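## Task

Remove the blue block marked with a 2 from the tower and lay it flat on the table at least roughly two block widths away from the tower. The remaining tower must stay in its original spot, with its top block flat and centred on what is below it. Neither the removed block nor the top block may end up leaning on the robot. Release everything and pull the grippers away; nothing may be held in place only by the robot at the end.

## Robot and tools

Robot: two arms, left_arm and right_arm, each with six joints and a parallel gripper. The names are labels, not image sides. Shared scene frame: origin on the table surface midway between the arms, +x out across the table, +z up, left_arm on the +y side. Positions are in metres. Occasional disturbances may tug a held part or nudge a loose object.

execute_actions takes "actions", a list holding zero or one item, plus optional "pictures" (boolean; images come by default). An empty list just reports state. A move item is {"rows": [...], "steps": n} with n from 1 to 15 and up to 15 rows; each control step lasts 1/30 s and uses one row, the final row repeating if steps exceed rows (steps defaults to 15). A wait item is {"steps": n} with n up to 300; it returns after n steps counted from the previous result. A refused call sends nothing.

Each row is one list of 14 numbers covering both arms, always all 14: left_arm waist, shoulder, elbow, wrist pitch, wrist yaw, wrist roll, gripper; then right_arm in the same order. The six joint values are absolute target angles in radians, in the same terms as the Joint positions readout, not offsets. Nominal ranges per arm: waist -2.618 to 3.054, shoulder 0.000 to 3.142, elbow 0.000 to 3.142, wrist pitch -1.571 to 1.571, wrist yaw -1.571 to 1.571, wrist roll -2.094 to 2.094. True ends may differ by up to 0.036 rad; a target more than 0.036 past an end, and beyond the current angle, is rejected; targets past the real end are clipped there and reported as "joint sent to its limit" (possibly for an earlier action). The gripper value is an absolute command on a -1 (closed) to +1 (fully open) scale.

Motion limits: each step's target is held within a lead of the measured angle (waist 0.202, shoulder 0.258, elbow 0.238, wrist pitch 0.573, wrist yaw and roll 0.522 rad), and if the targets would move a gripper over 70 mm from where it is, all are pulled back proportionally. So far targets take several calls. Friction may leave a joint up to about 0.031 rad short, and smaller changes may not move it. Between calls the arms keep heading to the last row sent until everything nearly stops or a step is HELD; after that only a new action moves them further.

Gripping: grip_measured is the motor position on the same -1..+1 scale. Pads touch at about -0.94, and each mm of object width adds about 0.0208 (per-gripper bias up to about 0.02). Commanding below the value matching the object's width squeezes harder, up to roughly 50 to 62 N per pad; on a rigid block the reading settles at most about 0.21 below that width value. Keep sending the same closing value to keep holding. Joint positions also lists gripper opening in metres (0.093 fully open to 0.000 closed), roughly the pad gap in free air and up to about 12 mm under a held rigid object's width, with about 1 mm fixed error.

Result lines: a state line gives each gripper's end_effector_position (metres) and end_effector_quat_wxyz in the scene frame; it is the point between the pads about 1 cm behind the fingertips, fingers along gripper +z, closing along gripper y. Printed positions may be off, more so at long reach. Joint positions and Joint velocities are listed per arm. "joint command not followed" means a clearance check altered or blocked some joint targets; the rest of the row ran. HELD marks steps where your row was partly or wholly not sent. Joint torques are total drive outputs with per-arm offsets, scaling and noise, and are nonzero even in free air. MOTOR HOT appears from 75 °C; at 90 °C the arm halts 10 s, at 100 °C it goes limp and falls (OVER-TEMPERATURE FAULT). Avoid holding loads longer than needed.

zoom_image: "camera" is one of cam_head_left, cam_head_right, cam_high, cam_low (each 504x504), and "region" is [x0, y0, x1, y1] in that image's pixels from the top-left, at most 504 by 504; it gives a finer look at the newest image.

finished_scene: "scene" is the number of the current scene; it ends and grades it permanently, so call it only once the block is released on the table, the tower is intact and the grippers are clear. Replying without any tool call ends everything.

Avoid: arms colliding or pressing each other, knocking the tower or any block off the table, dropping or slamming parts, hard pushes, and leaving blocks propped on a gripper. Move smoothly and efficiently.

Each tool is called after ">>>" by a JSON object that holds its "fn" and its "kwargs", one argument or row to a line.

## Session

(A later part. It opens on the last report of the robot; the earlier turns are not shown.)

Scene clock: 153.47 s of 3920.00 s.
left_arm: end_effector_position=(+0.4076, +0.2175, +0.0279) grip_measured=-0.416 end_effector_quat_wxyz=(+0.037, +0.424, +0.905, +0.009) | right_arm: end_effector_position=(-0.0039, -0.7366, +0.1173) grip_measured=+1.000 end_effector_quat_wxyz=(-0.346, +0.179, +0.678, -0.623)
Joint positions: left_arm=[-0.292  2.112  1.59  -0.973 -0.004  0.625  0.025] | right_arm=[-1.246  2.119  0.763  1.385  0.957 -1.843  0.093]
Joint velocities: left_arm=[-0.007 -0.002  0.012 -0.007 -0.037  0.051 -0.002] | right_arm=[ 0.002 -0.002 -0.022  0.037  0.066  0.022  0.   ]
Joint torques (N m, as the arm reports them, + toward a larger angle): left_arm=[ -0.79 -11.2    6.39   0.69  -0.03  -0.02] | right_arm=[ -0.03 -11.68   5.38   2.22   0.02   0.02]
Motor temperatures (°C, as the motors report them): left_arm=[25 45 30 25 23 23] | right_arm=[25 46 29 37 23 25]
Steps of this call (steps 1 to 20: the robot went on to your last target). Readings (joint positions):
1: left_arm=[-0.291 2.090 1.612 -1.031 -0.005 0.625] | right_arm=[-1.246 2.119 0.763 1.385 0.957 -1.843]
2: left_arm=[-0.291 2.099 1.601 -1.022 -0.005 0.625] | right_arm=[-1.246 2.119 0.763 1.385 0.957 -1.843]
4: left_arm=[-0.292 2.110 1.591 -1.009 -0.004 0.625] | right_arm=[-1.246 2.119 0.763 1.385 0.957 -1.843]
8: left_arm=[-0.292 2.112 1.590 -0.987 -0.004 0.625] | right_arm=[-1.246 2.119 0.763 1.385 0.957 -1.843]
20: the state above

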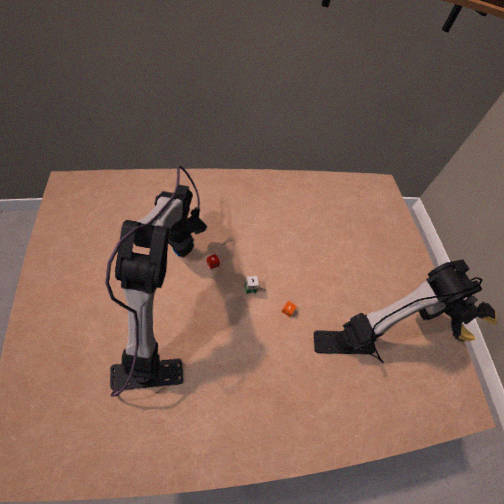

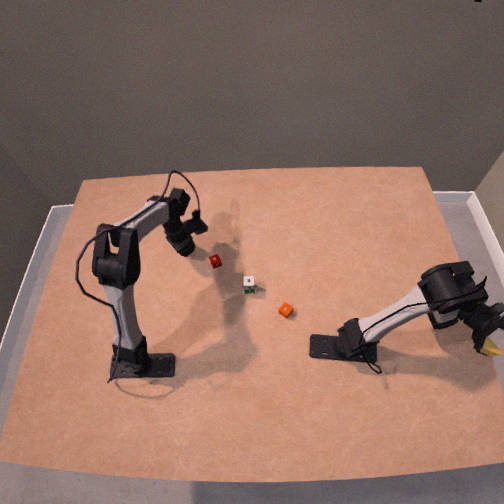

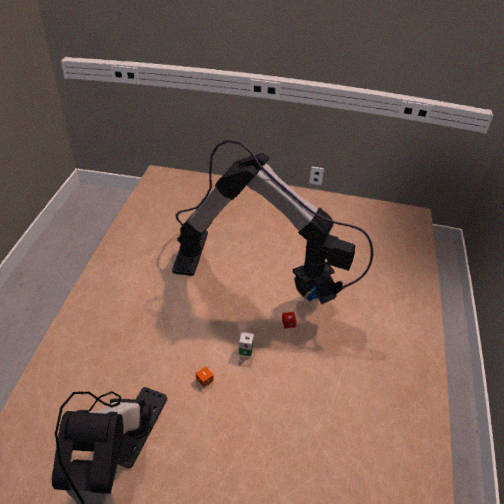

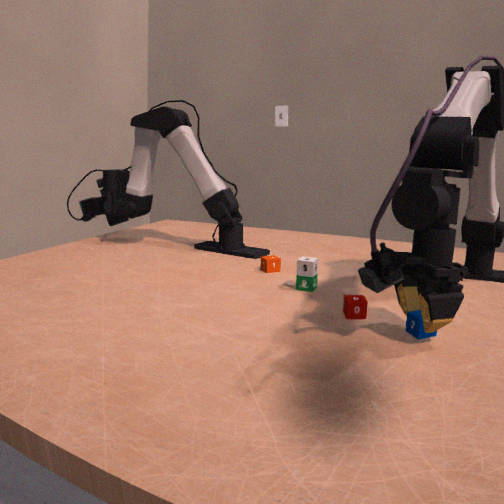

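Lower, release, then move over the red block.

>>> {"fn": "execute_actions", "kwargs": {
  "actions": [
    {"rows":[[-0.30,2.11,1.575,-0.95,0,0.63,-0.56,-1.246,2.119,0.763,1.385,0.957,-1.843,1],[-0.30,2.11,1.565,-0.945,0,0.63,-0.56,-1.246,2.119,0.763,1.385,0.957,-1.843,1],[-0.30,2.11,1.558,-0.94,0,0.63,-0.56,-1.246,2.119,0.763,1.385,0.957,-1.843,1]],"steps":12}
  ],
  "pictures": false
}}

>>> {"fn": "execute_actions", "kwargs": {
  "actions": [
    {"rows":[[-0.30,2.11,1.558,-0.94,0,0.63,0.2,-1.246,2.119,0.763,1.385,0.957,-1.843,1]],"steps":12}
  ],
  "pictures": false
}}

>>> {"fn": "execute_actions", "kwargs": {
  "actions": [
    {"rows":[[-0.3,2.1,1.60,-1.0,0,0.63,0.2,-1.246,2.119,0.763,1.385,0.957,-1.843,1],[-0.3,2.095,1.62,-1.03,0,0.63,0.2,-1.246,2.119,0.763,1.385,0.957,-1.843,1],[-0.3,2.09,1.64,-1.06,0,0.63,0.2,-1.246,2.119,0.763,1.385,0.957,-1.843,1],[-0.3,2.085,1.66,-1.09,0,0.63,0.2,-1.246,2.119,0.763,1.385,0.957,-1.843,1],[-0.3,2.08,1.68,-1.11,0,0.63,0.2,-1.246,2.119,0.763,1.385,0.957,-1.843,1],[-0.3,2.075,1.70,-1.13,0,0.63,0.2,-1.246,2.119,0.763,1.385,0.957,-1.843,1],[-0.3,2.07,1.72,-1.14,0,0.63,0.2,-1.246,2.119,0.763,1.385,0.957,-1.843,1],[-0.32,2.07,1.72,-1.14,0,0.63,0.2,-1.246,2.119,0.763,1.385,0.957,-1.843,1],[-0.34,2.07,1.72,-1.14,0,0.63,0.2,-1.246,2.119,0.763,1.385,0.957,-1.843,1],[-0.37,2.07,1.72,-1.14,0,0.63,0.2,-1.246,2.119,0.763,1.385,0.957,-1.843,1],[-0.40,2.07,1.72,-1.14,0,0.63,0.2,-1.246,2.119,0.763,1.385,0.957,-1.843,1],[-0.43,2.07,1.72,-1.14,0,0.63,0.2,-1.246,2.119,0.763,1.385,0.957,-1.843,1],[-0.46,2.07,1.72,-1.14,0,0.63,0.2,-1.246,2.119,0.763,1.385,0.957,-1.843,1],[-0.49,2.07,1.72,-1.14,0,0.63,0.2,-1.246,2.119,0.763,1.385,0.957,-1.843,1],[-0.52,2.07,1.72,-1.14,0,0.63,0.2,-1.246,2.119,0.763,1.385,0.957,-1.843,1]]}
  ],
  "pictures": false
}}

>>> {"fn": "execute_actions", "kwargs": {
  "actions": [
    {"rows":[[-0.545,2.07,1.72,-1.13,0,0.63,0.2,-1.246,2.119,0.763,1.385,0.957,-1.843,1],[-0.565,2.07,1.72,-1.11,0,0.63,0.2,-1.246,2.119,0.763,1.385,0.957,-1.843,1],[-0.58,2.07,1.71,-1.09,0,0.63,0.2,-1.246,2.119,0.763,1.385,0.957,-1.843,1],[-0.59,2.075,1.70,-1.07,0,0.63,0.2,-1.246,2.119,0.763,1.385,0.957,-1.843,1],[-0.59,2.08,1.685,-1.055,0,0.63,0.2,-1.246,2.119,0.763,1.385,0.957,-1.843,1],[-0.59,2.085,1.67,-1.04,0,0.63,0.2,-1.246,2.119,0.763,1.385,0.957,-1.843,1],[-0.59,2.09,1.655,-1.02,0,0.63,0.2,-1.246,2.119,0.763,1.385,0.957,-1.843,1],[-0.59,2.09,1.64,-1.0,0,0.63,0.2,-1.246,2.119,0.763,1.385,0.957,-1.843,1],[-0.59,2.095,1.625,-0.985,0,0.63,0.2,-1.246,2.119,0.763,1.385,0.957,-1.843,1],[-0.59,2.1,1.61,-0.97,0,0.63,0.2,-1.246,2.119,0.763,1.385,0.957,-1.843,1],[-0.59,2.105,1.595,-0.955,0,0.63,0.2,-1.246,2.119,0.763,1.385,0.957,-1.843,1],[-0.59,2.11,1.58,-0.94,0,0.63,0.2,-1.246,2.119,0.763,1.385,0.957,-1.843,1],[-0.59,2.112,1.57,-0.93,0,0.63,0.2,-1.246,2.119,0.763,1.385,0.957,-1.843,1],[-0.59,2.112,1.555,-0.93,0,0.63,0.2,-1.246,2.119,0.763,1.385,0.957,-1.843,1]]}
  ],
  "pictures": false
}}

>>> {"fn": "execute_actions", "kwargs": {
  "actions": [
    {"steps":15}
  ]
}}

Scene clock: 171.00 s of 3920.00 s.
left_arm: end_effector_position=(+0.4058, +0.2180, +0.0230) grip_measured=-0.416 end_effector_quat_wxyz=(+0.036, +0.424, +0.905, +0.009) | right_arm: end_effector_position=(-0.0039, -0.7366, +0.1173) grip_measured=+1.000 end_effector_quat_wxyz=(-0.346, +0.179, +0.678, -0.623)
Joint positions: left_arm=[-0.292  2.112  1.569 -0.955 -0.004  0.625  0.025] | right_arm=[-1.246  2.119  0.763  1.385  0.957 -1.843  0.093]
Joint velocities: left_arm=[ 0.012 -0.002  0.002  0.022  0.022 -0.11   0.   ] | right_arm=[-0.007  0.017 -0.017 -0.051  0.007  0.007  0.   ]
Joint torques (N m, as the arm reports them, + toward a larger angle): left_arm=[ -0.71 -11.17   5.66   0.71  -0.04  -0.01] | right_arm=[  0.01 -11.71   5.39   2.21   0.02   0.02]
Motor temperatures (°C, as the motors report them): left_arm=[25 46 30 25 23 23] | right_arm=[25 47 29 38 23 25]
Steps of this call (steps 1 to 15: the robot went on to your last target; steps 16 to 90: nothing new was sent; then 14.13 s passed at rest; steps 91 to 102: all 12 steps of this action). Readings (joint positions):
91: left_arm=[-0.292 2.112 1.590 -0.972 -0.004 0.625] | right_arm=[-1.246 2.119 0.763 1.385 0.957 -1.843]
92: left_arm=[-0.292 2.112 1.587 -0.968 -0.004 0.625] | right_arm=[-1.246 2.119 0.763 1.385 0.957 -1.843]
94: left_arm=[-0.292 2.112 1.579 -0.960 -0.004 0.625] | right_arm=[-1.246 2.119 0.763 1.385 0.957 -1.843]
98: left_arm=[-0.292 2.112 1.570 -0.958 -0.004 0.625] | right_arm=[-1.246 2.119 0.763 1.385 0.957 -1.843]
102: the state above

Scene clock: 171.40 s of 3920.00 s.
left_arm: end_effector_position=(+0.4062, +0.2179, +0.0230) grip_measured=+0.197 end_effector_quat_wxyz=(+0.037, +0.424, +0.905, +0.009) | right_arm: end_effector_position=(-0.0039, -0.7366, +0.1173) grip_measured=+1.000 end_effector_quat_wxyz=(-0.346, +0.179, +0.678, -0.623)
Joint positions: left_arm=[-0.292  2.112  1.569 -0.953 -0.004  0.625  0.055] | right_arm=[-1.246  2.119  0.763  1.385  0.957 -1.843  0.093]
Joint velocities: left_arm=[-0.017 -0.007  0.007  0.022 -0.022  0.022 -0.   ] | right_arm=[-0.012  0.002 -0.007 -0.022 -0.066 -0.037  0.   ]
Joint torques (N m, as the arm reports them, + toward a larger angle): left_arm=[ -0.73 -11.15   5.7    0.68  -0.04  -0.02] | right_arm=[ -0.04 -11.68   5.4    2.22   0.01   0.02]
Motor temperatures (°C, as the motors report them): left_arm=[25 46 30 25 23 23] | right_arm=[25 47 29 38 23 25]
Steps of this call (steps 1 to 12: all 12 steps of this action). Readings (joint positions):
1: left_arm=[-0.292 2.112 1.569 -0.954 -0.004 0.625] | right_arm=[-1.246 2.119 0.763 1.385 0.957 -1.843]
2: left_arm=[-0.292 2.112 1.569 -0.954 -0.004 0.625] | right_arm=[-1.246 2.119 0.763 1.385 0.957 -1.843]
4: left_arm=[-0.292 2.112 1.569 -0.953 -0.004 0.625] | right_arm=[-1.246 2.119 0.763 1.385 0.957 -1.843]
8: left_arm=[-0.292 2.112 1.569 -0.953 -0.004 0.625] | right_arm=[-1.246 2.119 0.763 1.385 0.957 -1.843]
12: the state above

Scene clock: 171.90 s of 3920.00 s.
left_arm: end_effector_position=(+0.3908, +0.1570, +0.0661) grip_measured=+0.197 end_effector_quat_wxyz=(+0.040, +0.491, +0.870, +0.008) | right_arm: end_effector_position=(-0.0039, -0.7366, +0.1173) grip_measured=+1.000 end_effector_quat_wxyz=(-0.346, +0.179, +0.678, -0.623)
Joint positions: left_arm=[-0.443  2.088  1.708 -1.11  -0.008  0.625  0.055] | right_arm=[-1.246  2.119  0.763  1.385  0.957 -1.843  0.093]
Joint velocities: left_arm=[-1.043  0.002  0.012 -0.095 -0.007 -0.022  0.001] | right_arm=[ 0.002  0.007 -0.017 -0.007 -0.022 -0.007  0.   ]
Joint torques (N m, as the arm reports them, + toward a larger angle): left_arm=[ -1.21 -12.24   8.12   0.39  -0.02  -0.03] | right_arm=[ -0.03 -11.68   5.36   2.22   0.01   0.02]
Motor temperatures (°C, as the motors report them): left_arm=[25 46 30 25 23 23] | right_arm=[25 47 29 38 23 25]
Steps of this call (steps 1 to 15: all 15 steps of this action). Readings (joint positions):
1: left_arm=[-0.292 2.112 1.572 -0.958 -0.004 0.625] | right_arm=[-1.246 2.119 0.763 1.385 0.957 -1.843]
2: left_arm=[-0.292 2.112 1.578 -0.971 -0.004 0.625] | right_arm=[-1.246 2.119 0.763 1.385 0.957 -1.843]
4: left_arm=[-0.292 2.112 1.607 -1.008 -0.004 0.625] | right_arm=[-1.246 2.119 0.763 1.385 0.957 -1.843]
8: left_arm=[-0.293 2.108 1.684 -1.074 -0.004 0.625] | right_arm=[-1.246 2.119 0.763 1.385 0.957 -1.843]
15: the state above

Scene clock: 172.40 s of 3920.00 s.
left_arm: end_effector_position=(+0.3540, +0.0997, +0.0329) grip_measured=+0.197 end_effector_quat_wxyz=(+0.040, +0.558, +0.829, -0.002) | right_arm: end_effector_position=(-0.0039, -0.7366, +0.1173) grip_measured=+1.000 end_effector_quat_wxyz=(-0.346, +0.179, +0.678, -0.623)
Joint positions: left_arm=[-0.601  2.091  1.578 -0.978  0.006  0.626  0.055] | right_arm=[-1.246  2.119  0.763  1.385  0.957 -1.843  0.093]
Joint velocities: left_arm=[ 0.017  0.085 -0.252  0.11  -0.007  0.037  0.001] | right_arm=[ 0.002  0.002 -0.002 -0.007 -0.007 -0.037  0.   ]
Joint torques (N m, as the arm reports them, + toward a larger angle): left_arm=[ 0.88 -9.9   6.03  0.8  -0.14 -0.02] | right_arm=[ -0.02 -11.7    5.37   2.21   0.01   0.02]
Motor temperatures (°C, as the motors report them): left_arm=[25 46 30 25 23 23] | right_arm=[25 47 29 38 23 25]
Steps of this call (steps 1 to 15: all 15 steps of this action). Readings (joint positions):
1: left_arm=[-0.480 2.088 1.708 -1.112 -0.007 0.625] | right_arm=[-1.246 2.119 0.763 1.385 0.957 -1.843]
2: left_arm=[-0.515 2.088 1.708 -1.112 -0.006 0.625] | right_arm=[-1.246 2.119 0.763 1.385 0.957 -1.843]
4: left_arm=[-0.572 2.088 1.708 -1.106 -0.001 0.625] | right_arm=[-1.246 2.119 0.763 1.385 0.957 -1.843]
8: left_arm=[-0.607 2.088 1.680 -1.060 0.006 0.626] | right_arm=[-1.246 2.119 0.763 1.385 0.957 -1.843]
15: the state above

Scene clock: 172.90 s of 3920.00 s.
left_arm: end_effector_position=(+0.3564, +0.0982, +0.0257) grip_measured=+0.197 end_effector_quat_wxyz=(+0.045, +0.558, +0.829, -0.001) | right_arm: end_effector_position=(-0.0039, -0.7366, +0.1173) grip_measured=+1.000 end_effector_quat_wxyz=(-0.346, +0.179, +0.678, -0.623)
Joint positions: left_arm=[-0.601  2.102  1.564 -0.944  0.006  0.626  0.055] | right_arm=[-1.246  2.119  0.763  1.385  0.957 -1.843  0.093]
Joint velocities: left_arm=[-0.007 -0.007  0.027 -0.037  0.022 -0.095 -0.001] | right_arm=[-0.002 -0.002 -0.002 -0.081 -0.022  0.007  0.   ]
Joint torques (N m, as the arm reports them, + toward a larger angle): left_arm=[  0.82 -10.34   5.85   0.71  -0.12  -0.02] | right_arm=[  0.02 -11.7    5.35   2.22   0.02   0.02]
Motor temperatures (°C, as the motors report them): left_arm=[25 46 30 25 23 23] | right_arm=[25 47 29 38 23 25]
Steps of this call (steps 1 to 15: the robot went on to your last target). Readings (joint positions):
1: left_arm=[-0.601 2.094 1.572 -0.973 0.006 0.626] | right_arm=[-1.246 2.119 0.763 1.385 0.957 -1.843]
2: left_arm=[-0.601 2.098 1.567 -0.968 0.006 0.626] | right_arm=[-1.246 2.119 0.763 1.385 0.957 -1.843]
4: left_arm=[-0.601 2.102 1.564 -0.961 0.006 0.626] | right_arm=[-1.246 2.119 0.763 1.385 0.957 -1.843]
8: left_arm=[-0.601 2.102 1.564 -0.950 0.006 0.626] | right_arm=[-1.246 2.119 0.763 1.385 0.957 -1.843]
15: the state above

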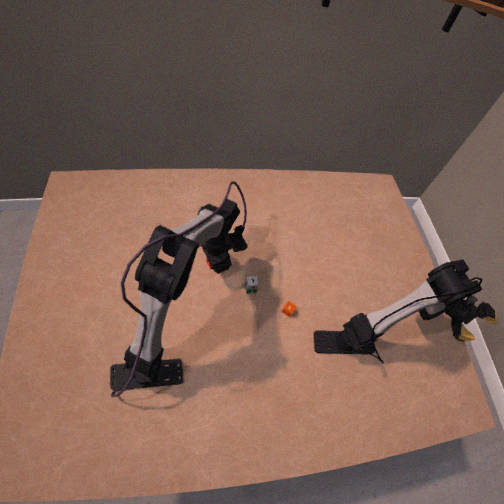

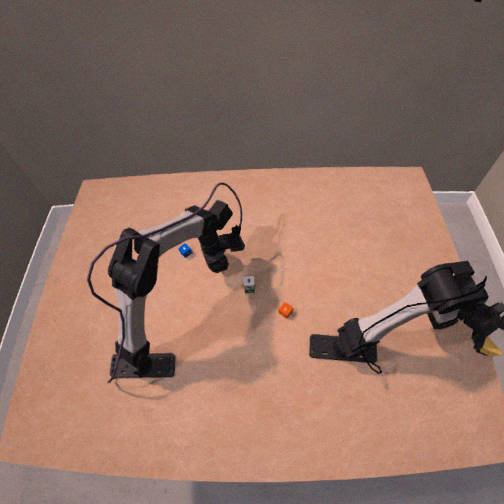

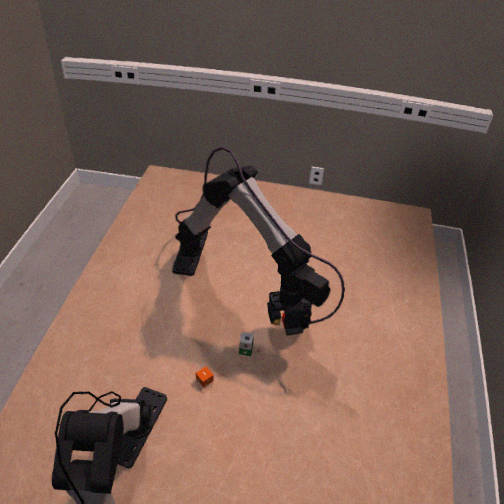

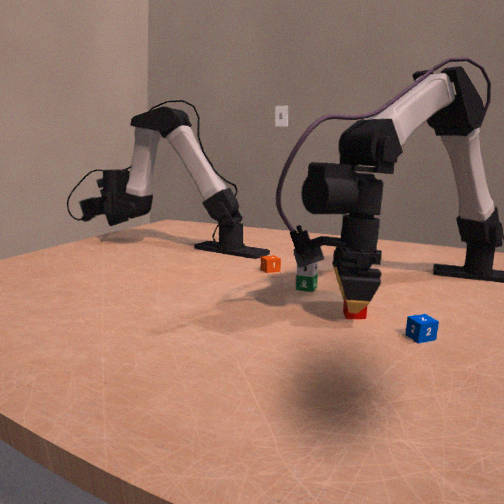

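Slightly high and offset; correcting before closing.

>>> {"fn": "execute_actions", "kwargs": {
  "actions": [
    {"rows":[[-0.578,2.125,1.555,-0.93,-0.01,0.63,0.1,-1.246,2.119,0.763,1.385,0.957,-1.843,1]],"steps":12}
  ],
  "pictures": false
}}

>>> {"fn": "execute_actions", "kwargs": {
  "actions": [
    {"rows":[[-0.578,2.125,1.555,-0.93,-0.01,0.63,0,-1.246,2.119,0.763,1.385,0.957,-1.843,1],[-0.578,2.125,1.555,-0.93,-0.01,0.63,-0.1,-1.246,2.119,0.763,1.385,0.957,-1.843,1],[-0.578,2.125,1.555,-0.93,-0.01,0.63,-0.15,-1.246,2.119,0.763,1.385,0.957,-1.843,1],[-0.578,2.125,1.555,-0.93,-0.01,0.63,-0.2,-1.246,2.119,0.763,1.385,0.957,-1.843,1],[-0.578,2.125,1.555,-0.93,-0.01,0.63,-0.25,-1.246,2.119,0.763,1.385,0.957,-1.843,1],[-0.578,2.125,1.555,-0.93,-0.01,0.63,-0.3,-1.246,2.119,0.763,1.385,0.957,-1.843,1],[-0.578,2.125,1.555,-0.93,-0.01,0.63,-0.35,-1.246,2.119,0.763,1.385,0.957,-1.843,1],[-0.578,2.125,1.555,-0.93,-0.01,0.63,-0.42,-1.246,2.119,0.763,1.385,0.957,-1.843,1],[-0.578,2.125,1.555,-0.93,-0.01,0.63,-0.56,-1.246,2.119,0.763,1.385,0.957,-1.843,1]]}
  ],
  "pictures": false
}}

>>> {"fn": "execute_actions", "kwargs": {
  "actions": [
    {"rows":[[-0.59,2.11,1.59,-0.98,0,0.63,-0.56,-1.246,2.119,0.763,1.385,0.957,-1.843,1],[-0.59,2.1,1.61,-1.01,0,0.63,-0.56,-1.246,2.119,0.763,1.385,0.957,-1.843,1],[-0.59,2.09,1.635,-1.04,0,0.63,-0.56,-1.246,2.119,0.763,1.385,0.957,-1.843,1],[-0.59,2.085,1.66,-1.07,0,0.63,-0.56,-1.246,2.119,0.763,1.385,0.957,-1.843,1],[-0.59,2.08,1.685,-1.1,0,0.63,-0.56,-1.246,2.119,0.763,1.385,0.957,-1.843,1],[-0.59,2.075,1.71,-1.13,0,0.63,-0.56,-1.246,2.119,0.763,1.385,0.957,-1.843,1],[-0.6,2.07,1.735,-1.16,0,0.63,-0.56,-1.246,2.119,0.763,1.385,0.957,-1.843,1],[-0.61,2.065,1.76,-1.19,0,0.63,-0.56,-1.246,2.119,0.763,1.385,0.957,-1.843,1],[-0.63,2.06,1.785,-1.21,0,0.63,-0.56,-1.246,2.119,0.763,1.385,0.957,-1.843,1],[-0.65,2.055,1.80,-1.23,0,0.63,-0.56,-1.246,2.119,0.763,1.385,0.957,-1.843,1],[-0.675,2.052,1.81,-1.24,0,0.63,-0.56,-1.246,2.119,0.763,1.385,0.957,-1.843,1],[-0.70,2.052,1.81,-1.24,0,0.63,-0.56,-1.246,2.119,0.763,1.385,0.957,-1.843,1],[-0.725,2.052,1.81,-1.24,0,0.63,-0.56,-1.246,2.119,0.763,1.385,0.957,-1.843,1],[-0.75,2.052,1.81,-1.24,0,0.63,-0.56,-1.246,2.119,0.763,1.385,0.957,-1.843,1],[-0.775,2.052,1.81,-1.24,0,0.63,-0.56,-1.246,2.119,0.763,1.385,0.957,-1.843,1]]}
  ],
  "pictures": false
}}

>>> {"fn": "execute_actions", "kwargs": {
  "actions": [
    {"rows":[[-0.80,2.052,1.81,-1.24,0,0.63,-0.56,-1.246,2.119,0.763,1.385,0.957,-1.843,1],[-0.825,2.052,1.81,-1.24,0,0.63,-0.56,-1.246,2.119,0.763,1.385,0.957,-1.843,1],[-0.85,2.052,1.81,-1.24,0,0.63,-0.56,-1.246,2.119,0.763,1.385,0.957,-1.843,1],[-0.87,2.052,1.81,-1.24,0,0.63,-0.56,-1.246,2.119,0.763,1.385,0.957,-1.843,1],[-0.89,2.052,1.81,-1.24,0,0.63,-0.56,-1.246,2.119,0.763,1.385,0.957,-1.843,1],[-0.91,2.052,1.81,-1.24,0,0.63,-0.56,-1.246,2.119,0.763,1.385,0.957,-1.843,1],[-0.925,2.052,1.81,-1.24,0,0.63,-0.56,-1.246,2.119,0.763,1.385,0.957,-1.843,1],[-0.94,2.052,1.81,-1.24,0,0.63,-0.56,-1.246,2.119,0.763,1.385,0.957,-1.843,1],[-0.95,2.052,1.81,-1.24,0,0.63,-0.56,-1.246,2.119,0.763,1.385,0.957,-1.843,1],[-0.955,2.052,1.81,-1.24,0,0.63,-0.56,-1.246,2.119,0.763,1.385,0.957,-1.843,1]]}
  ],
  "pictures": false
}}

>>> {"fn": "execute_actions", "kwargs": {
  "actions": [
    {"rows":[[-0.955,2.055,1.79,-1.21,0,0.63,-0.56,-1.246,2.119,0.763,1.385,0.957,-1.843,1],[-0.955,2.055,1.78,-1.195,0,0.63,-0.56,-1.246,2.119,0.763,1.385,0.957,-1.843,1],[-0.955,2.055,1.77,-1.18,0,0.63,-0.56,-1.246,2.119,0.763,1.385,0.957,-1.843,1],[-0.955,2.055,1.76,-1.17,0,0.63,-0.56,-1.246,2.119,0.763,1.385,0.957,-1.843,1],[-0.955,2.055,1.75,-1.165,0,0.63,-0.56,-1.246,2.119,0.763,1.385,0.957,-1.843,1],[-0.955,2.055,1.74,-1.16,0,0.63,-0.56,-1.246,2.119,0.763,1.385,0.957,-1.843,1]]}
  ]
}}

>>> {"fn": "zoom_image", "kwargs": {
  "camera": "cam_low",
  "region": [260,190,360,300]
}}

>>> {"fn": "zoom_image", "kwargs": {
  "camera": "cam_high",
  "region": [210,290,290,370]
}}

Scene clock: 205.77 s of 3920.00 s.
left_arm: end_effector_position=(+0.3599, +0.1033, +0.0257) grip_measured=+0.103 end_effector_quat_wxyz=(+0.045, +0.553, +0.832, +0.003) | right_arm: end_effector_position=(-0.0039, -0.7366, +0.1173) grip_measured=+1.000 end_effector_quat_wxyz=(-0.346, +0.179, +0.678, -0.623)
Joint positions: left_arm=[-0.589  2.102  1.564 -0.943 -0.002  0.626  0.05 ] | right_arm=[-1.246  2.119  0.763  1.385  0.957 -1.843  0.093]
Joint velocities: left_arm=[ 0.002 -0.002  0.002  0.007 -0.007 -0.007 -0.001] | right_arm=[-0.017 -0.002  0.012 -0.051  0.037  0.007  0.   ]
Joint torques (N m, as the arm reports them, + toward a larger angle): left_arm=[ 0.77 -9.43  5.89  0.72 -0.15 -0.02] | right_arm=[  0.   -11.69   5.38   2.21   0.01   0.02]
Motor temperatures (°C, as the motors report them): left_arm=[25 45 29 25 23 23] | right_arm=[25 48 30 39 23 25]
Steps of this call (steps 1 to 15: the robot went on to your last target; steps 16 to 90: nothing new was sent; then 29.47 s passed at rest; steps 91 to 102: all 12 steps of this action). Readings (joint positions):
91: left_arm=[-0.600 2.102 1.564 -0.943 0.006 0.626] | right_arm=[-1.246 2.119 0.763 1.385 0.957 -1.843]
92: left_arm=[-0.598 2.102 1.564 -0.943 0.004 0.626] | right_arm=[-1.246 2.119 0.763 1.385 0.957 -1.843]
94: left_arm=[-0.594 2.102 1.564 -0.943 0.002 0.626] | right_arm=[-1.246 2.119 0.763 1.385 0.957 -1.843]
98: left_arm=[-0.589 2.102 1.564 -0.943 -0.001 0.626] | right_arm=[-1.246 2.119 0.763 1.385 0.957 -1.843]
102: the state above

Scene clock: 206.27 s of 3920.00 s.
left_arm: end_effector_position=(+0.3600, +0.1034, +0.0257) grip_measured=-0.422 end_effector_quat_wxyz=(+0.045, +0.553, +0.832, +0.003) | right_arm: end_effector_position=(-0.0039, -0.7366, +0.1173) grip_measured=+1.000 end_effector_quat_wxyz=(-0.346, +0.179, +0.678, -0.623)
Joint positions: left_arm=[-0.589  2.102  1.564 -0.943 -0.002  0.626  0.025] | right_arm=[-1.246  2.119  0.763  1.385  0.957 -1.843  0.093]
Joint velocities: left_arm=[-0.007 -0.007  0.007 -0.037 -0.051 -0.022 -0.   ] | right_arm=[ 0.012 -0.007 -0.007  0.022 -0.066 -0.022  0.   ]
Joint torques (N m, as the arm reports them, + toward a larger angle): left_arm=[ 0.82 -9.42  5.93  0.72 -0.14 -0.02] | right_arm=[ -0.03 -11.67   5.36   2.22   0.02   0.02]
Motor temperatures (°C, as the motors report them): left_arm=[25 45 29 25 23 23] | right_arm=[25 48 30 39 23 25]
Steps of this call (steps 1 to 15: all 15 steps of this action). Readings (joint positions):
1: left_arm=[-0.589 2.102 1.564 -0.943 -0.002 0.626] | right_arm=[-1.246 2.119 0.763 1.385 0.957 -1.843]
2: left_arm=[-0.589 2.102 1.564 -0.943 -0.002 0.626] | right_arm=[-1.246 2.119 0.763 1.385 0.957 -1.843]
4: left_arm=[-0.589 2.102 1.564 -0.943 -0.002 0.626] | right_arm=[-1.246 2.119 0.763 1.385 0.957 -1.843]
8: left_arm=[-0.589 2.102 1.564 -0.943 -0.002 0.626] | right_arm=[-1.246 2.119 0.763 1.385 0.957 -1.843]
15: the state above

Scene clock: 206.77 s of 3920.00 s.
left_arm: end_effector_position=(+0.3393, +0.0576, +0.0968) grip_measured=-0.422 end_effector_quat_wxyz=(+0.057, +0.601, +0.797, +0.002) | right_arm: end_effector_position=(-0.0039, -0.7366, +0.1173) grip_measured=+1.000 end_effector_quat_wxyz=(-0.346, +0.179, +0.678, -0.623)
Joint positions: left_arm=[-0.707  2.069  1.797 -1.185 -0.006  0.626  0.025] | right_arm=[-1.246  2.119  0.763  1.385  0.957 -1.843  0.093]
Joint velocities: left_arm=[-0.867 -0.066  0.056 -0.212  0.022 -0.037  0.   ] | right_arm=[-0.002 -0.007  0.007 -0.007 -0.022 -0.007  0.   ]
Joint torques (N m, as the arm reports them, + toward a larger angle): left_arm=[ -1.34 -11.78   7.92   0.41  -0.03  -0.02] | right_arm=[ -0.02 -11.67   5.36   2.21   0.02   0.02]
Motor temperatures (°C, as the motors report them): left_arm=[25 45 29 25 23 23] | right_arm=[25 48 30 39 23 25]
Steps of this call (steps 1 to 15: all 15 steps of this action). Readings (joint positions):
1: left_arm=[-0.589 2.102 1.565 -0.946 -0.002 0.626] | right_arm=[-1.246 2.119 0.763 1.385 0.957 -1.843]
2: left_arm=[-0.589 2.102 1.571 -0.957 -0.002 0.626] | right_arm=[-1.246 2.119 0.763 1.385 0.957 -1.843]
4: left_arm=[-0.589 2.102 1.599 -0.994 -0.002 0.626] | right_arm=[-1.246 2.119 0.763 1.385 0.957 -1.843]
8: left_arm=[-0.589 2.102 1.701 -1.081 -0.002 0.626] | right_arm=[-1.246 2.119 0.763 1.385 0.957 -1.843]
15: the state above

Scene clock: 207.27 s of 3920.00 s.
left_arm: end_effector_position=(+0.2575, -0.0097, +0.0967) grip_measured=-0.422 end_effector_quat_wxyz=(+0.037, +0.696, +0.717, -0.006) | right_arm: end_effector_position=(-0.0039, -0.7366, +0.1173) grip_measured=+1.000 end_effector_quat_wxyz=(-0.346, +0.179, +0.678, -0.623)
Joint positions: left_arm=[-0.956  2.067  1.799 -1.227  0.001  0.626  0.025] | right_arm=[-1.246  2.119  0.763  1.385  0.957 -1.843  0.093]
Joint velocities: left_arm=[-0.007 -0.012  0.017 -0.095  0.022  0.037 -0.   ] | right_arm=[ 0.017 -0.007  0.007 -0.022  0.037  0.007  0.   ]
Joint torques (N m, as the arm reports them, + toward a larger angle): left_arm=[ -0.11 -11.98   8.15   0.44  -0.07  -0.03] | right_arm=[ -0.02 -11.68   5.36   2.21   0.01   0.03]
Motor temperatures (°C, as the motors report them): left_arm=[25 46 29 25 23 23] | right_arm=[25 48 30 39 23 25]
Steps of this call (steps 1 to 15: all 15 steps of this action). Readings (joint positions):
1: left_arm=[-0.738 2.067 1.799 -1.192 -0.005 0.626] | right_arm=[-1.246 2.119 0.763 1.385 0.957 -1.843]
2: left_arm=[-0.769 2.067 1.799 -1.198 -0.005 0.626] | right_arm=[-1.246 2.119 0.763 1.385 0.957 -1.843]
4: left_arm=[-0.827 2.067 1.799 -1.209 -0.004 0.626] | right_arm=[-1.246 2.119 0.763 1.385 0.957 -1.843]
8: left_arm=[-0.914 2.067 1.799 -1.220 -0.001 0.626] | right_arm=[-1.246 2.119 0.763 1.385 0.957 -1.843]
15: the state above

Scene clock: 207.77 s of 3920.00 s.
left_arm: end_effector_position=(+0.2574, -0.0097, +0.0845) grip_measured=-0.422 end_effector_quat_wxyz=(+0.038, +0.696, +0.717, -0.006) | right_arm: end_effector_position=(-0.0039, -0.7366, +0.1173) grip_measured=+1.000 end_effector_quat_wxyz=(-0.346, +0.179, +0.678, -0.623)
Joint positions: left_arm=[-0.956  2.067  1.75  -1.177  0.001  0.626  0.025] | right_arm=[-1.246  2.119  0.763  1.385  0.957 -1.843  0.093]
Joint velocities: left_arm=[ 0.007 -0.002 -0.002  0.095 -0.007  0.022  0.   ] | right_arm=[-0.012 -0.002  0.017 -0.007 -0.066 -0.007  0.   ]
Joint torques (N m, as the arm reports them, + toward a larger angle): left_arm=[  0.02 -11.82   6.08   0.68  -0.08  -0.03] | right_arm=[ -0.01 -11.68   5.37   2.21   0.02   0.02]
Motor temperatures (°C, as the motors report them): left_arm=[25 46 29 25 23 23] | right_arm=[25 48 30 39 23 25]
Steps of this call (steps 1 to 15: all 15 steps of this action). Readings (joint positions):
1: left_arm=[-0.956 2.067 1.799 -1.227 0.001 0.626] | right_arm=[-1.246 2.119 0.763 1.385 0.957 -1.843]
2: left_arm=[-0.956 2.067 1.799 -1.225 0.001 0.626] | right_arm=[-1.246 2.119 0.763 1.385 0.957 -1.843]
4: left_arm=[-0.956 2.067 1.790 -1.210 0.001 0.626] | right_arm=[-1.246 2.119 0.763 1.385 0.957 -1.843]
8: left_arm=[-0.956 2.067 1.755 -1.188 0.001 0.626] | right_arm=[-1.246 2.119 0.763 1.385 0.957 -1.843]
15: the state above

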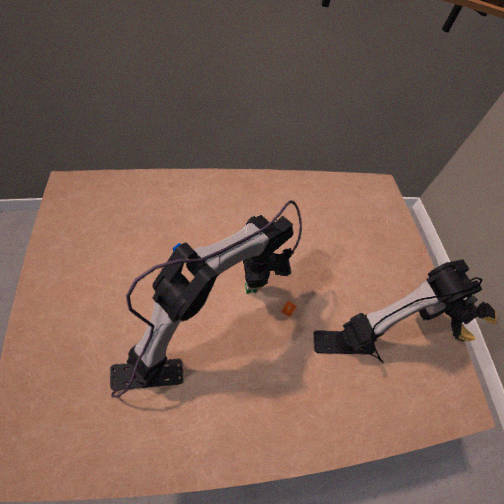

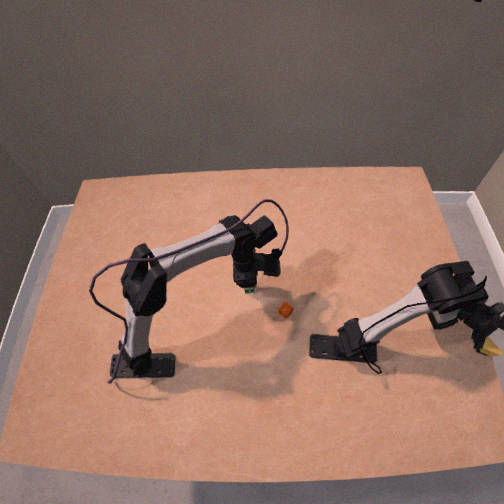

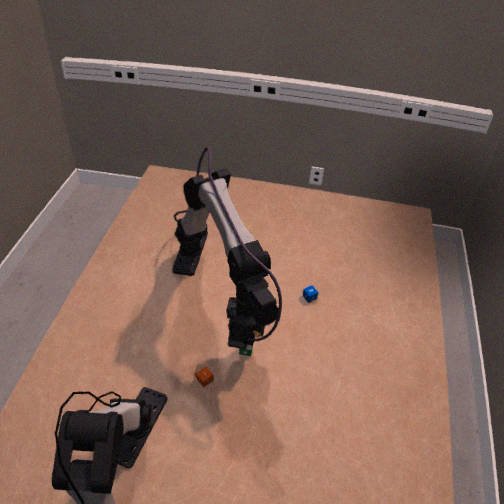

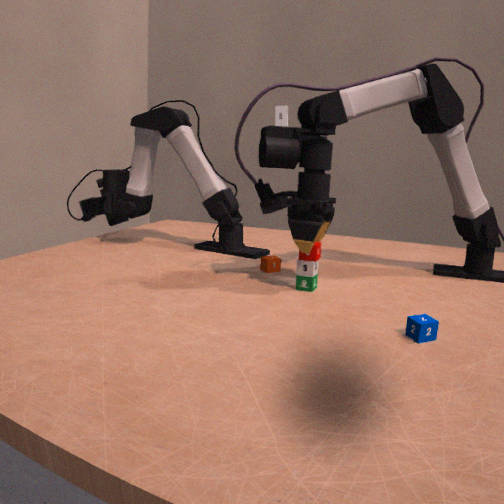

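Region (260, 190, 360, 300) of cam_low's 504x504 image, scaled by 4.582, with more detail than that image has; it fills the left 458 columns of this view, and the rest is white.

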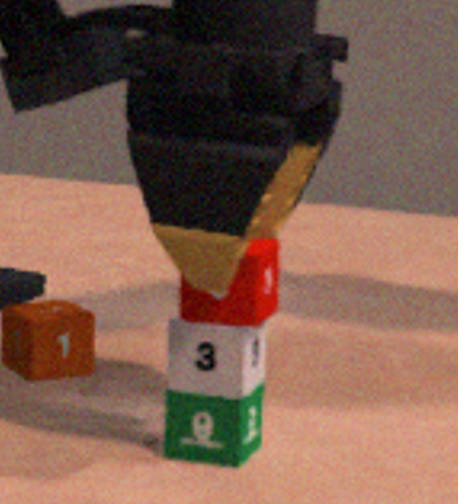

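Region (210, 290, 290, 370) of cam_high's 504x504 image, scaled by 6.300, with more detail than that image has.

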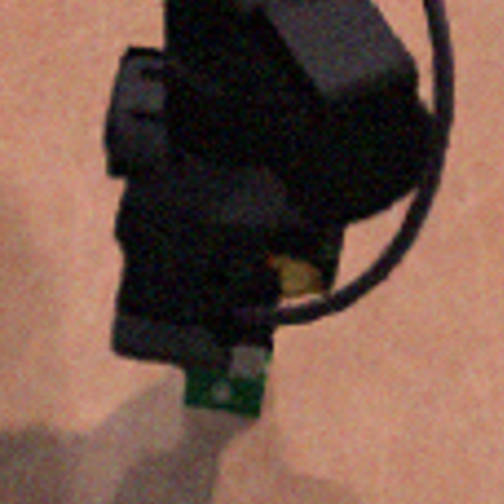

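>>> {"fn": "execute_actions", "kwargs": {
  "actions": [
    {"rows":[[-0.955,2.055,1.74,-1.143,0,0.63,-0.56,-1.246,2.119,0.763,1.385,0.957,-1.843,1]]}
  ],
  "pictures": false
}}

>>> {"fn": "execute_actions", "kwargs": {
  "actions": [
    {"rows":[[-0.955,2.055,1.727,-1.131,0,0.63,-0.56,-1.246,2.119,0.763,1.385,0.957,-1.843,1]]}
  ]
}}

>>> {"fn": "zoom_image", "kwargs": {
  "camera": "cam_low",
  "region": [260,190,360,300]
}}

Scene clock: 213.13 s of 3920.00 s.
left_arm: end_effector_position=(+0.2604, -0.0135, +0.0849) grip_measured=-0.422 end_effector_quat_wxyz=(+0.048, +0.696, +0.717, -0.007) | right_arm: end_effector_position=(-0.0039, -0.7366, +0.1173) grip_measured=+1.000 end_effector_quat_wxyz=(-0.346, +0.179, +0.678, -0.623)
Joint positions: left_arm=[-0.956  2.067  1.75  -1.156  0.001  0.626  0.025] | right_arm=[-1.246  2.119  0.763  1.385  0.957 -1.843  0.093]
Joint velocities: left_arm=[ 0.002 -0.002  0.002 -0.037 -0.022  0.022 -0.   ] | right_arm=[-0.022 -0.012 -0.007 -0.007  0.066  0.037  0.   ]
Joint torques (N m, as the arm reports them, + toward a larger angle): left_arm=[  0.06 -11.85   6.12   0.74  -0.08  -0.02] | right_arm=[  0.01 -11.69   5.37   2.21   0.02   0.02]
Motor temperatures (°C, as the motors report them): left_arm=[25 46 30 25 23 23] | right_arm=[25 48 30 39 23 25]
Steps of this call (steps 1 to 15: the robot went on to your last target; steps 16 to 90: nothing new was sent; then 1.87 s passed at rest; steps 91 to 105: all 15 steps of this action). Readings (joint positions):
91: left_arm=[-0.956 2.067 1.750 -1.171 0.001 0.626] | right_arm=[-1.246 2.119 0.763 1.385 0.957 -1.843]
92: left_arm=[-0.956 2.067 1.750 -1.168 0.001 0.626] | right_arm=[-1.246 2.119 0.763 1.385 0.957 -1.843]
94: left_arm=[-0.956 2.067 1.750 -1.163 0.001 0.626] | right_arm=[-1.246 2.119 0.763 1.385 0.957 -1.843]
98: left_arm=[-0.956 2.067 1.750 -1.159 0.001 0.626] | right_arm=[-1.246 2.119 0.763 1.385 0.957 -1.843]
105: the state above

Scene clock: 213.63 s of 3920.00 s.
left_arm: end_effector_position=(+0.2608, -0.0141, +0.0835) grip_measured=-0.422 end_effector_quat_wxyz=(+0.050, +0.696, +0.717, -0.008) | right_arm: end_effector_position=(-0.0039, -0.7366, +0.1173) grip_measured=+1.000 end_effector_quat_wxyz=(-0.346, +0.179, +0.678, -0.623)
Joint positions: left_arm=[-0.956  2.067  1.744 -1.147  0.001  0.626  0.025] | right_arm=[-1.246  2.119  0.763  1.385  0.957 -1.843  0.093]
Joint velocities: left_arm=[-0.017  0.002 -0.012  0.007  0.007 -0.007  0.002] | right_arm=[-0.002  0.007 -0.002 -0.007  0.007 -0.051  0.   ]
Joint torques (N m, as the arm reports them, + toward a larger angle): left_arm=[  0.03 -11.75   5.49   0.77  -0.08  -0.01] | right_arm=[ -0.03 -11.66   5.38   2.22   0.02   0.02]
Motor temperatures (°C, as the motors report them): left_arm=[25 46 29 25 23 23] | right_arm=[25 48 30 39 23 25]
Steps of this call (steps 1 to 15: all 15 steps of this action). Readings (joint positions):
1: left_arm=[-0.956 2.067 1.748 -1.154 0.001 0.626] | right_arm=[-1.246 2.119 0.763 1.385 0.957 -1.843]
2: left_arm=[-0.956 2.067 1.746 -1.151 0.001 0.626] | right_arm=[-1.246 2.119 0.763 1.385 0.957 -1.843]
4: left_arm=[-0.956 2.067 1.744 -1.149 0.001 0.626] | right_arm=[-1.246 2.119 0.763 1.385 0.957 -1.843]
8: left_arm=[-0.956 2.067 1.744 -1.147 0.001 0.626] | right_arm=[-1.246 2.119 0.763 1.385 0.957 -1.843]
15: the state above

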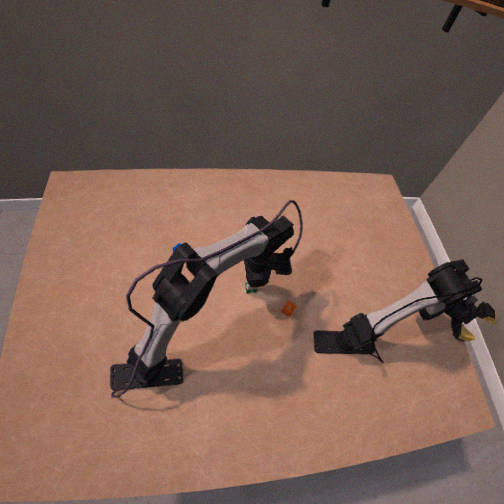

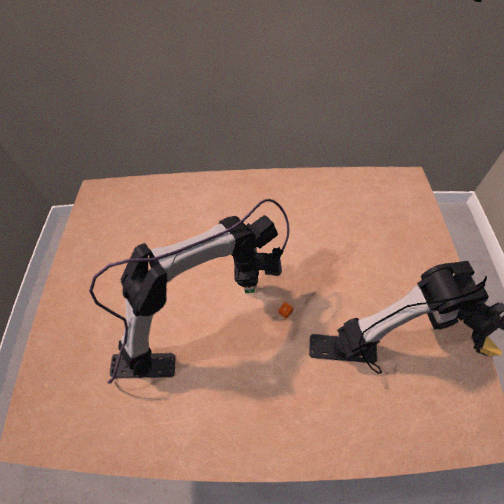

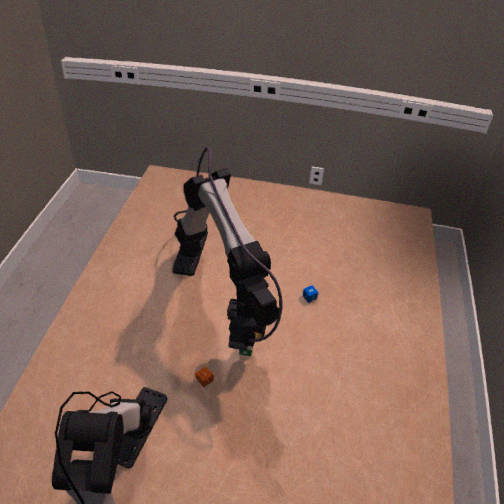

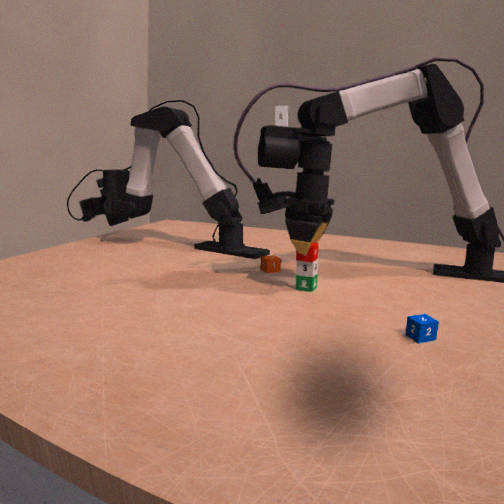

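Region (260, 190, 360, 300) of cam_low's 504x504 image, scaled by 4.582, with more detail than that image has; it fills the left 458 columns of this view, and the rest is white.

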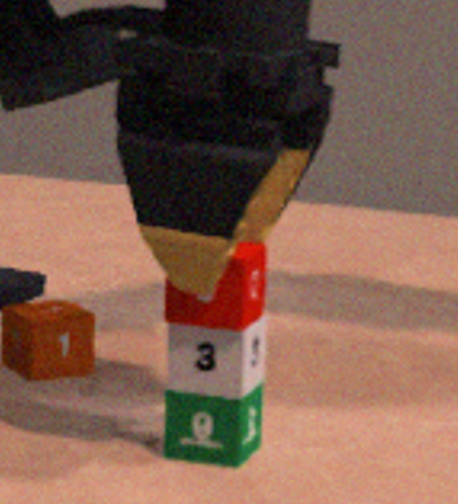

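Aligned and seated. Releasing and retreating.

>>> {"fn": "execute_actions", "kwargs": {
  "actions": [
    {"rows":[[-0.955,2.055,1.735,-1.14,0,0.63,-0.35,-1.246,2.119,0.763,1.385,0.957,-1.843,1],[-0.955,2.055,1.735,-1.14,0,0.63,-0.3,-1.246,2.119,0.763,1.385,0.957,-1.843,1],[-0.955,2.055,1.735,-1.14,0,0.63,-0.2,-1.246,2.119,0.763,1.385,0.957,-1.843,1],[-0.955,2.055,1.735,-1.14,0,0.63,0.4,-1.246,2.119,0.763,1.385,0.957,-1.843,1]]}
  ],
  "pictures": false
}}

>>> {"fn": "execute_actions", "kwargs": {
  "actions": [
    {"rows":[[-0.955,2.055,1.77,-1.18,0,0.63,0.4,-1.246,2.119,0.763,1.385,0.957,-1.843,1],[-0.955,2.055,1.79,-1.21,0,0.63,0.4,-1.246,2.119,0.763,1.385,0.957,-1.843,1],[-0.955,2.055,1.81,-1.24,0,0.63,0.4,-1.246,2.119,0.763,1.385,0.957,-1.843,1],[-0.955,2.05,1.83,-1.26,0,0.63,0.4,-1.246,2.119,0.763,1.385,0.957,-1.843,1],[-0.955,2.04,1.85,-1.28,0,0.63,0.4,-1.246,2.119,0.763,1.385,0.957,-1.843,1],[-0.955,2.02,1.86,-1.30,0,0.63,0.4,-1.246,2.119,0.763,1.385,0.957,-1.843,1],[-0.955,1.99,1.86,-1.31,0,0.63,0.4,-1.246,2.119,0.763,1.385,0.957,-1.843,1],[-0.955,1.95,1.86,-1.32,0,0.63,0.4,-1.246,2.119,0.763,1.385,0.957,-1.843,1],[-0.94,1.9,1.84,-1.33,0,0.63,0.4,-1.246,2.119,0.763,1.385,0.957,-1.843,1],[-0.92,1.85,1.8,-1.33,0,0.63,0.4,-1.246,2.119,0.763,1.385,0.957,-1.843,1],[-0.89,1.8,1.76,-1.33,0,0.63,0.4,-1.246,2.119,0.763,1.385,0.957,-1.843,1],[-0.86,1.75,1.72,-1.33,0,0.63,0.4,-1.246,2.119,0.763,1.385,0.957,-1.843,1],[-0.83,1.7,1.68,-1.33,0,0.63,0.4,-1.246,2.119,0.763,1.385,0.957,-1.843,1],[-0.80,1.65,1.64,-1.33,0,0.63,0.4,-1.246,2.119,0.763,1.385,0.957,-1.843,1],[-0.7,1.55,1.6,-1.33,0,0.4,0.4,-1.246,2.119,0.763,1.385,0.957,-1.843,1]]}
  ],
  "pictures": false
}}

>>> {"fn": "execute_actions", "kwargs": {
  "actions": [
    {"steps":15}
  ]
}}

>>> {"fn": "zoom_image", "kwargs": {
  "camera": "cam_high",
  "region": [210,290,290,370]
}}

Scene clock: 226.17 s of 3920.00 s.
left_arm: end_effector_position=(+0.2608, -0.0141, +0.0835) grip_measured=+0.397 end_effector_quat_wxyz=(+0.050, +0.696, +0.717, -0.008) | right_arm: end_effector_position=(-0.0039, -0.7366, +0.1173) grip_measured=+1.000 end_effector_quat_wxyz=(-0.346, +0.179, +0.678, -0.623)
Joint positions: left_arm=[-0.956  2.067  1.744 -1.147  0.001  0.626  0.064] | right_arm=[-1.246  2.119  0.763  1.385  0.957 -1.843  0.093]
Joint velocities: left_arm=[-0.007 -0.022 -0.007 -0.066  0.081 -0.022  0.   ] | right_arm=[-0.002 -0.007 -0.012 -0.037  0.037 -0.051  0.   ]
Joint torques (N m, as the arm reports them, + toward a larger angle): left_arm=[  0.06 -11.89   6.14   0.68  -0.07  -0.03] | right_arm=[ -0.02 -11.72   5.36   2.22   0.02   0.02]
Motor temperatures (°C, as the motors report them): left_arm=[25 48 29 25 23 23] | right_arm=[25 49 30 40 23 25]
Steps of this call (steps 1 to 15: the robot went on to your last target; steps 16 to 90: nothing new was sent; then 9.03 s passed at rest; steps 91 to 105: all 15 steps of this action). Readings (joint positions):
91: left_arm=[-0.956 2.067 1.744 -1.147 0.001 0.626] | right_arm=[-1.246 2.119 0.763 1.385 0.957 -1.843]
92: left_arm=[-0.956 2.067 1.744 -1.147 0.001 0.626] | right_arm=[-1.246 2.119 0.763 1.385 0.957 -1.843]
94: left_arm=[-0.956 2.067 1.744 -1.147 0.001 0.626] | right_arm=[-1.246 2.119 0.763 1.385 0.957 -1.843]
98: left_arm=[-0.956 2.067 1.744 -1.147 0.001 0.626] | right_arm=[-1.246 2.119 0.763 1.385 0.957 -1.843]
105: the state above

Scene clock: 226.67 s of 3920.00 s.
left_arm: end_effector_position=(+0.2581, +0.0583, +0.1969) grip_measured=+0.398 end_effector_quat_wxyz=(+0.132, +0.636, +0.760, -0.018) | right_arm: end_effector_position=(-0.0039, -0.7366, +0.1173) grip_measured=+1.000 end_effector_quat_wxyz=(-0.346, +0.179, +0.678, -0.623)
Joint positions: left_arm=[-0.837  1.702  1.684 -1.284  0.009  0.597  0.064] | right_arm=[-1.246  2.119  0.763  1.385  0.957 -1.843  0.093]
Joint velocities: left_arm=[ 1.248 -1.702 -0.852 -0.256  0.066 -1.048  0.   ] | right_arm=[ 0.002 -0.012  0.012  0.037 -0.037  0.007  0.   ]
Joint torques (N m, as the arm reports them, + toward a larger angle): left_arm=[ 2.37 -8.72  6.46  0.84 -0.22 -0.16] | right_arm=[ -0.01 -11.67   5.36   2.21   0.02   0.02]
Motor temperatures (°C, as the motors report them): left_arm=[25 48 29 25 23 23] | right_arm=[25 49 30 40 23 25]
Steps of this call (steps 1 to 15: all 15 steps of this action). Readings (joint positions):
1: left_arm=[-0.956 2.067 1.745 -1.150 0.001 0.626] | right_arm=[-1.246 2.119 0.763 1.385 0.957 -1.843]
2: left_arm=[-0.956 2.067 1.750 -1.159 0.001 0.626] | right_arm=[-1.246 2.119 0.763 1.385 0.957 -1.843]
4: left_arm=[-0.956 2.067 1.776 -1.192 0.001 0.626] | right_arm=[-1.246 2.119 0.763 1.385 0.957 -1.843]
8: left_arm=[-0.956 2.042 1.830 -1.243 0.001 0.626] | right_arm=[-1.246 2.119 0.763 1.385 0.957 -1.843]
15: the state above

Scene clock: 227.17 s of 3920.00 s.
left_arm: end_effector_position=(+0.2654, +0.1235, +0.2260) grip_measured=+0.398 end_effector_quat_wxyz=(+0.160, +0.499, +0.852, -0.016) | right_arm: end_effector_position=(-0.0039, -0.7366, +0.1173) grip_measured=+1.000 end_effector_quat_wxyz=(-0.346, +0.179, +0.678, -0.623)
Joint positions: left_arm=[-0.689  1.535  1.611 -1.325 -0.007  0.412  0.064] | right_arm=[-1.246  2.119  0.763  1.385  0.957 -1.843  0.093]
Joint velocities: left_arm=[ 0.002 -0.007 -0.007 -0.051  0.007 -0.095 -0.   ] | right_arm=[ 0.002 -0.007 -0.012 -0.007  0.007 -0.007  0.   ]
Joint torques (N m, as the arm reports them, + toward a larger angle): left_arm=[-0.91 -5.23  6.06  1.06 -0.03 -0.15] | right_arm=[ -0.01 -11.71   5.36   2.21   0.02   0.02]
Motor temperatures (°C, as the motors report them): left_arm=[25 48 29 25 23 23] | right_arm=[25 49 30 40 23 25]
Steps of this call (steps 1 to 15: the robot went on to your last target). Readings (joint positions):
1: left_arm=[-0.789 1.646 1.657 -1.291 0.009 0.561] | right_arm=[-1.246 2.119 0.763 1.385 0.957 -1.843]
2: left_arm=[-0.743 1.600 1.640 -1.300 0.004 0.529] | right_arm=[-1.246 2.119 0.763 1.385 0.957 -1.843]
4: left_arm=[-0.691 1.546 1.631 -1.317 -0.007 0.483] | right_arm=[-1.246 2.119 0.763 1.385 0.957 -1.843]
8: left_arm=[-0.689 1.535 1.620 -1.322 -0.007 0.437] | right_arm=[-1.246 2.119 0.763 1.385 0.957 -1.843]
15: the state above

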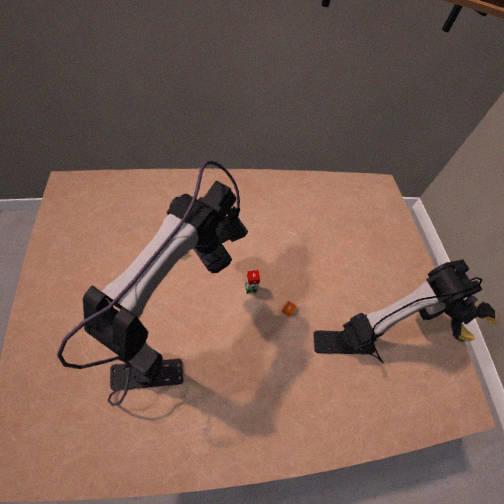

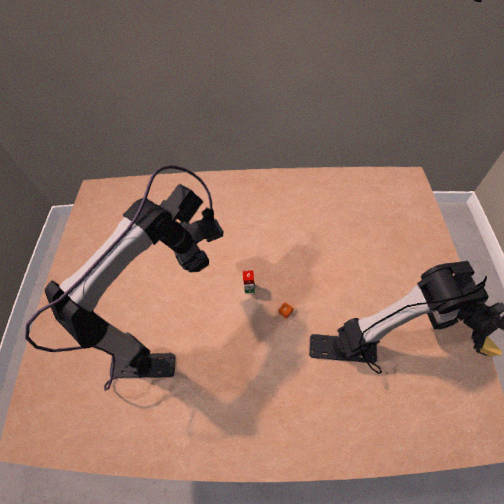

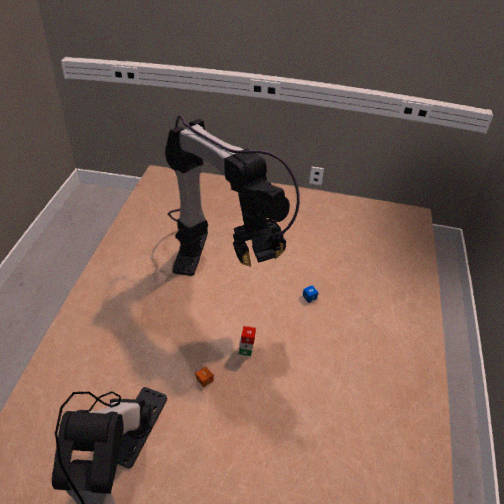

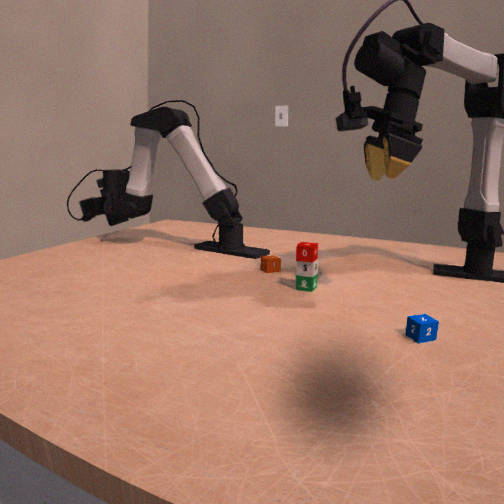

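Region (210, 290, 290, 370) of cam_high's 504x504 image, scaled by 6.300, with more detail than that image has.

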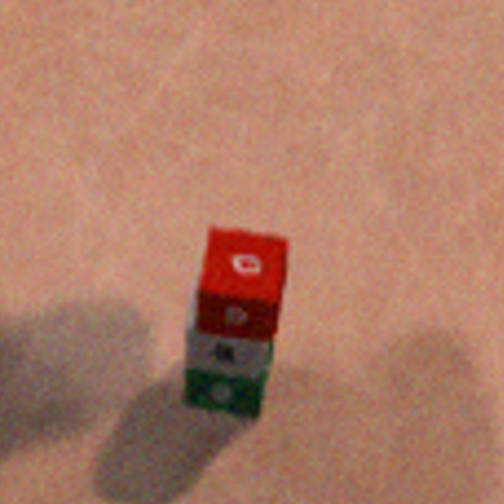

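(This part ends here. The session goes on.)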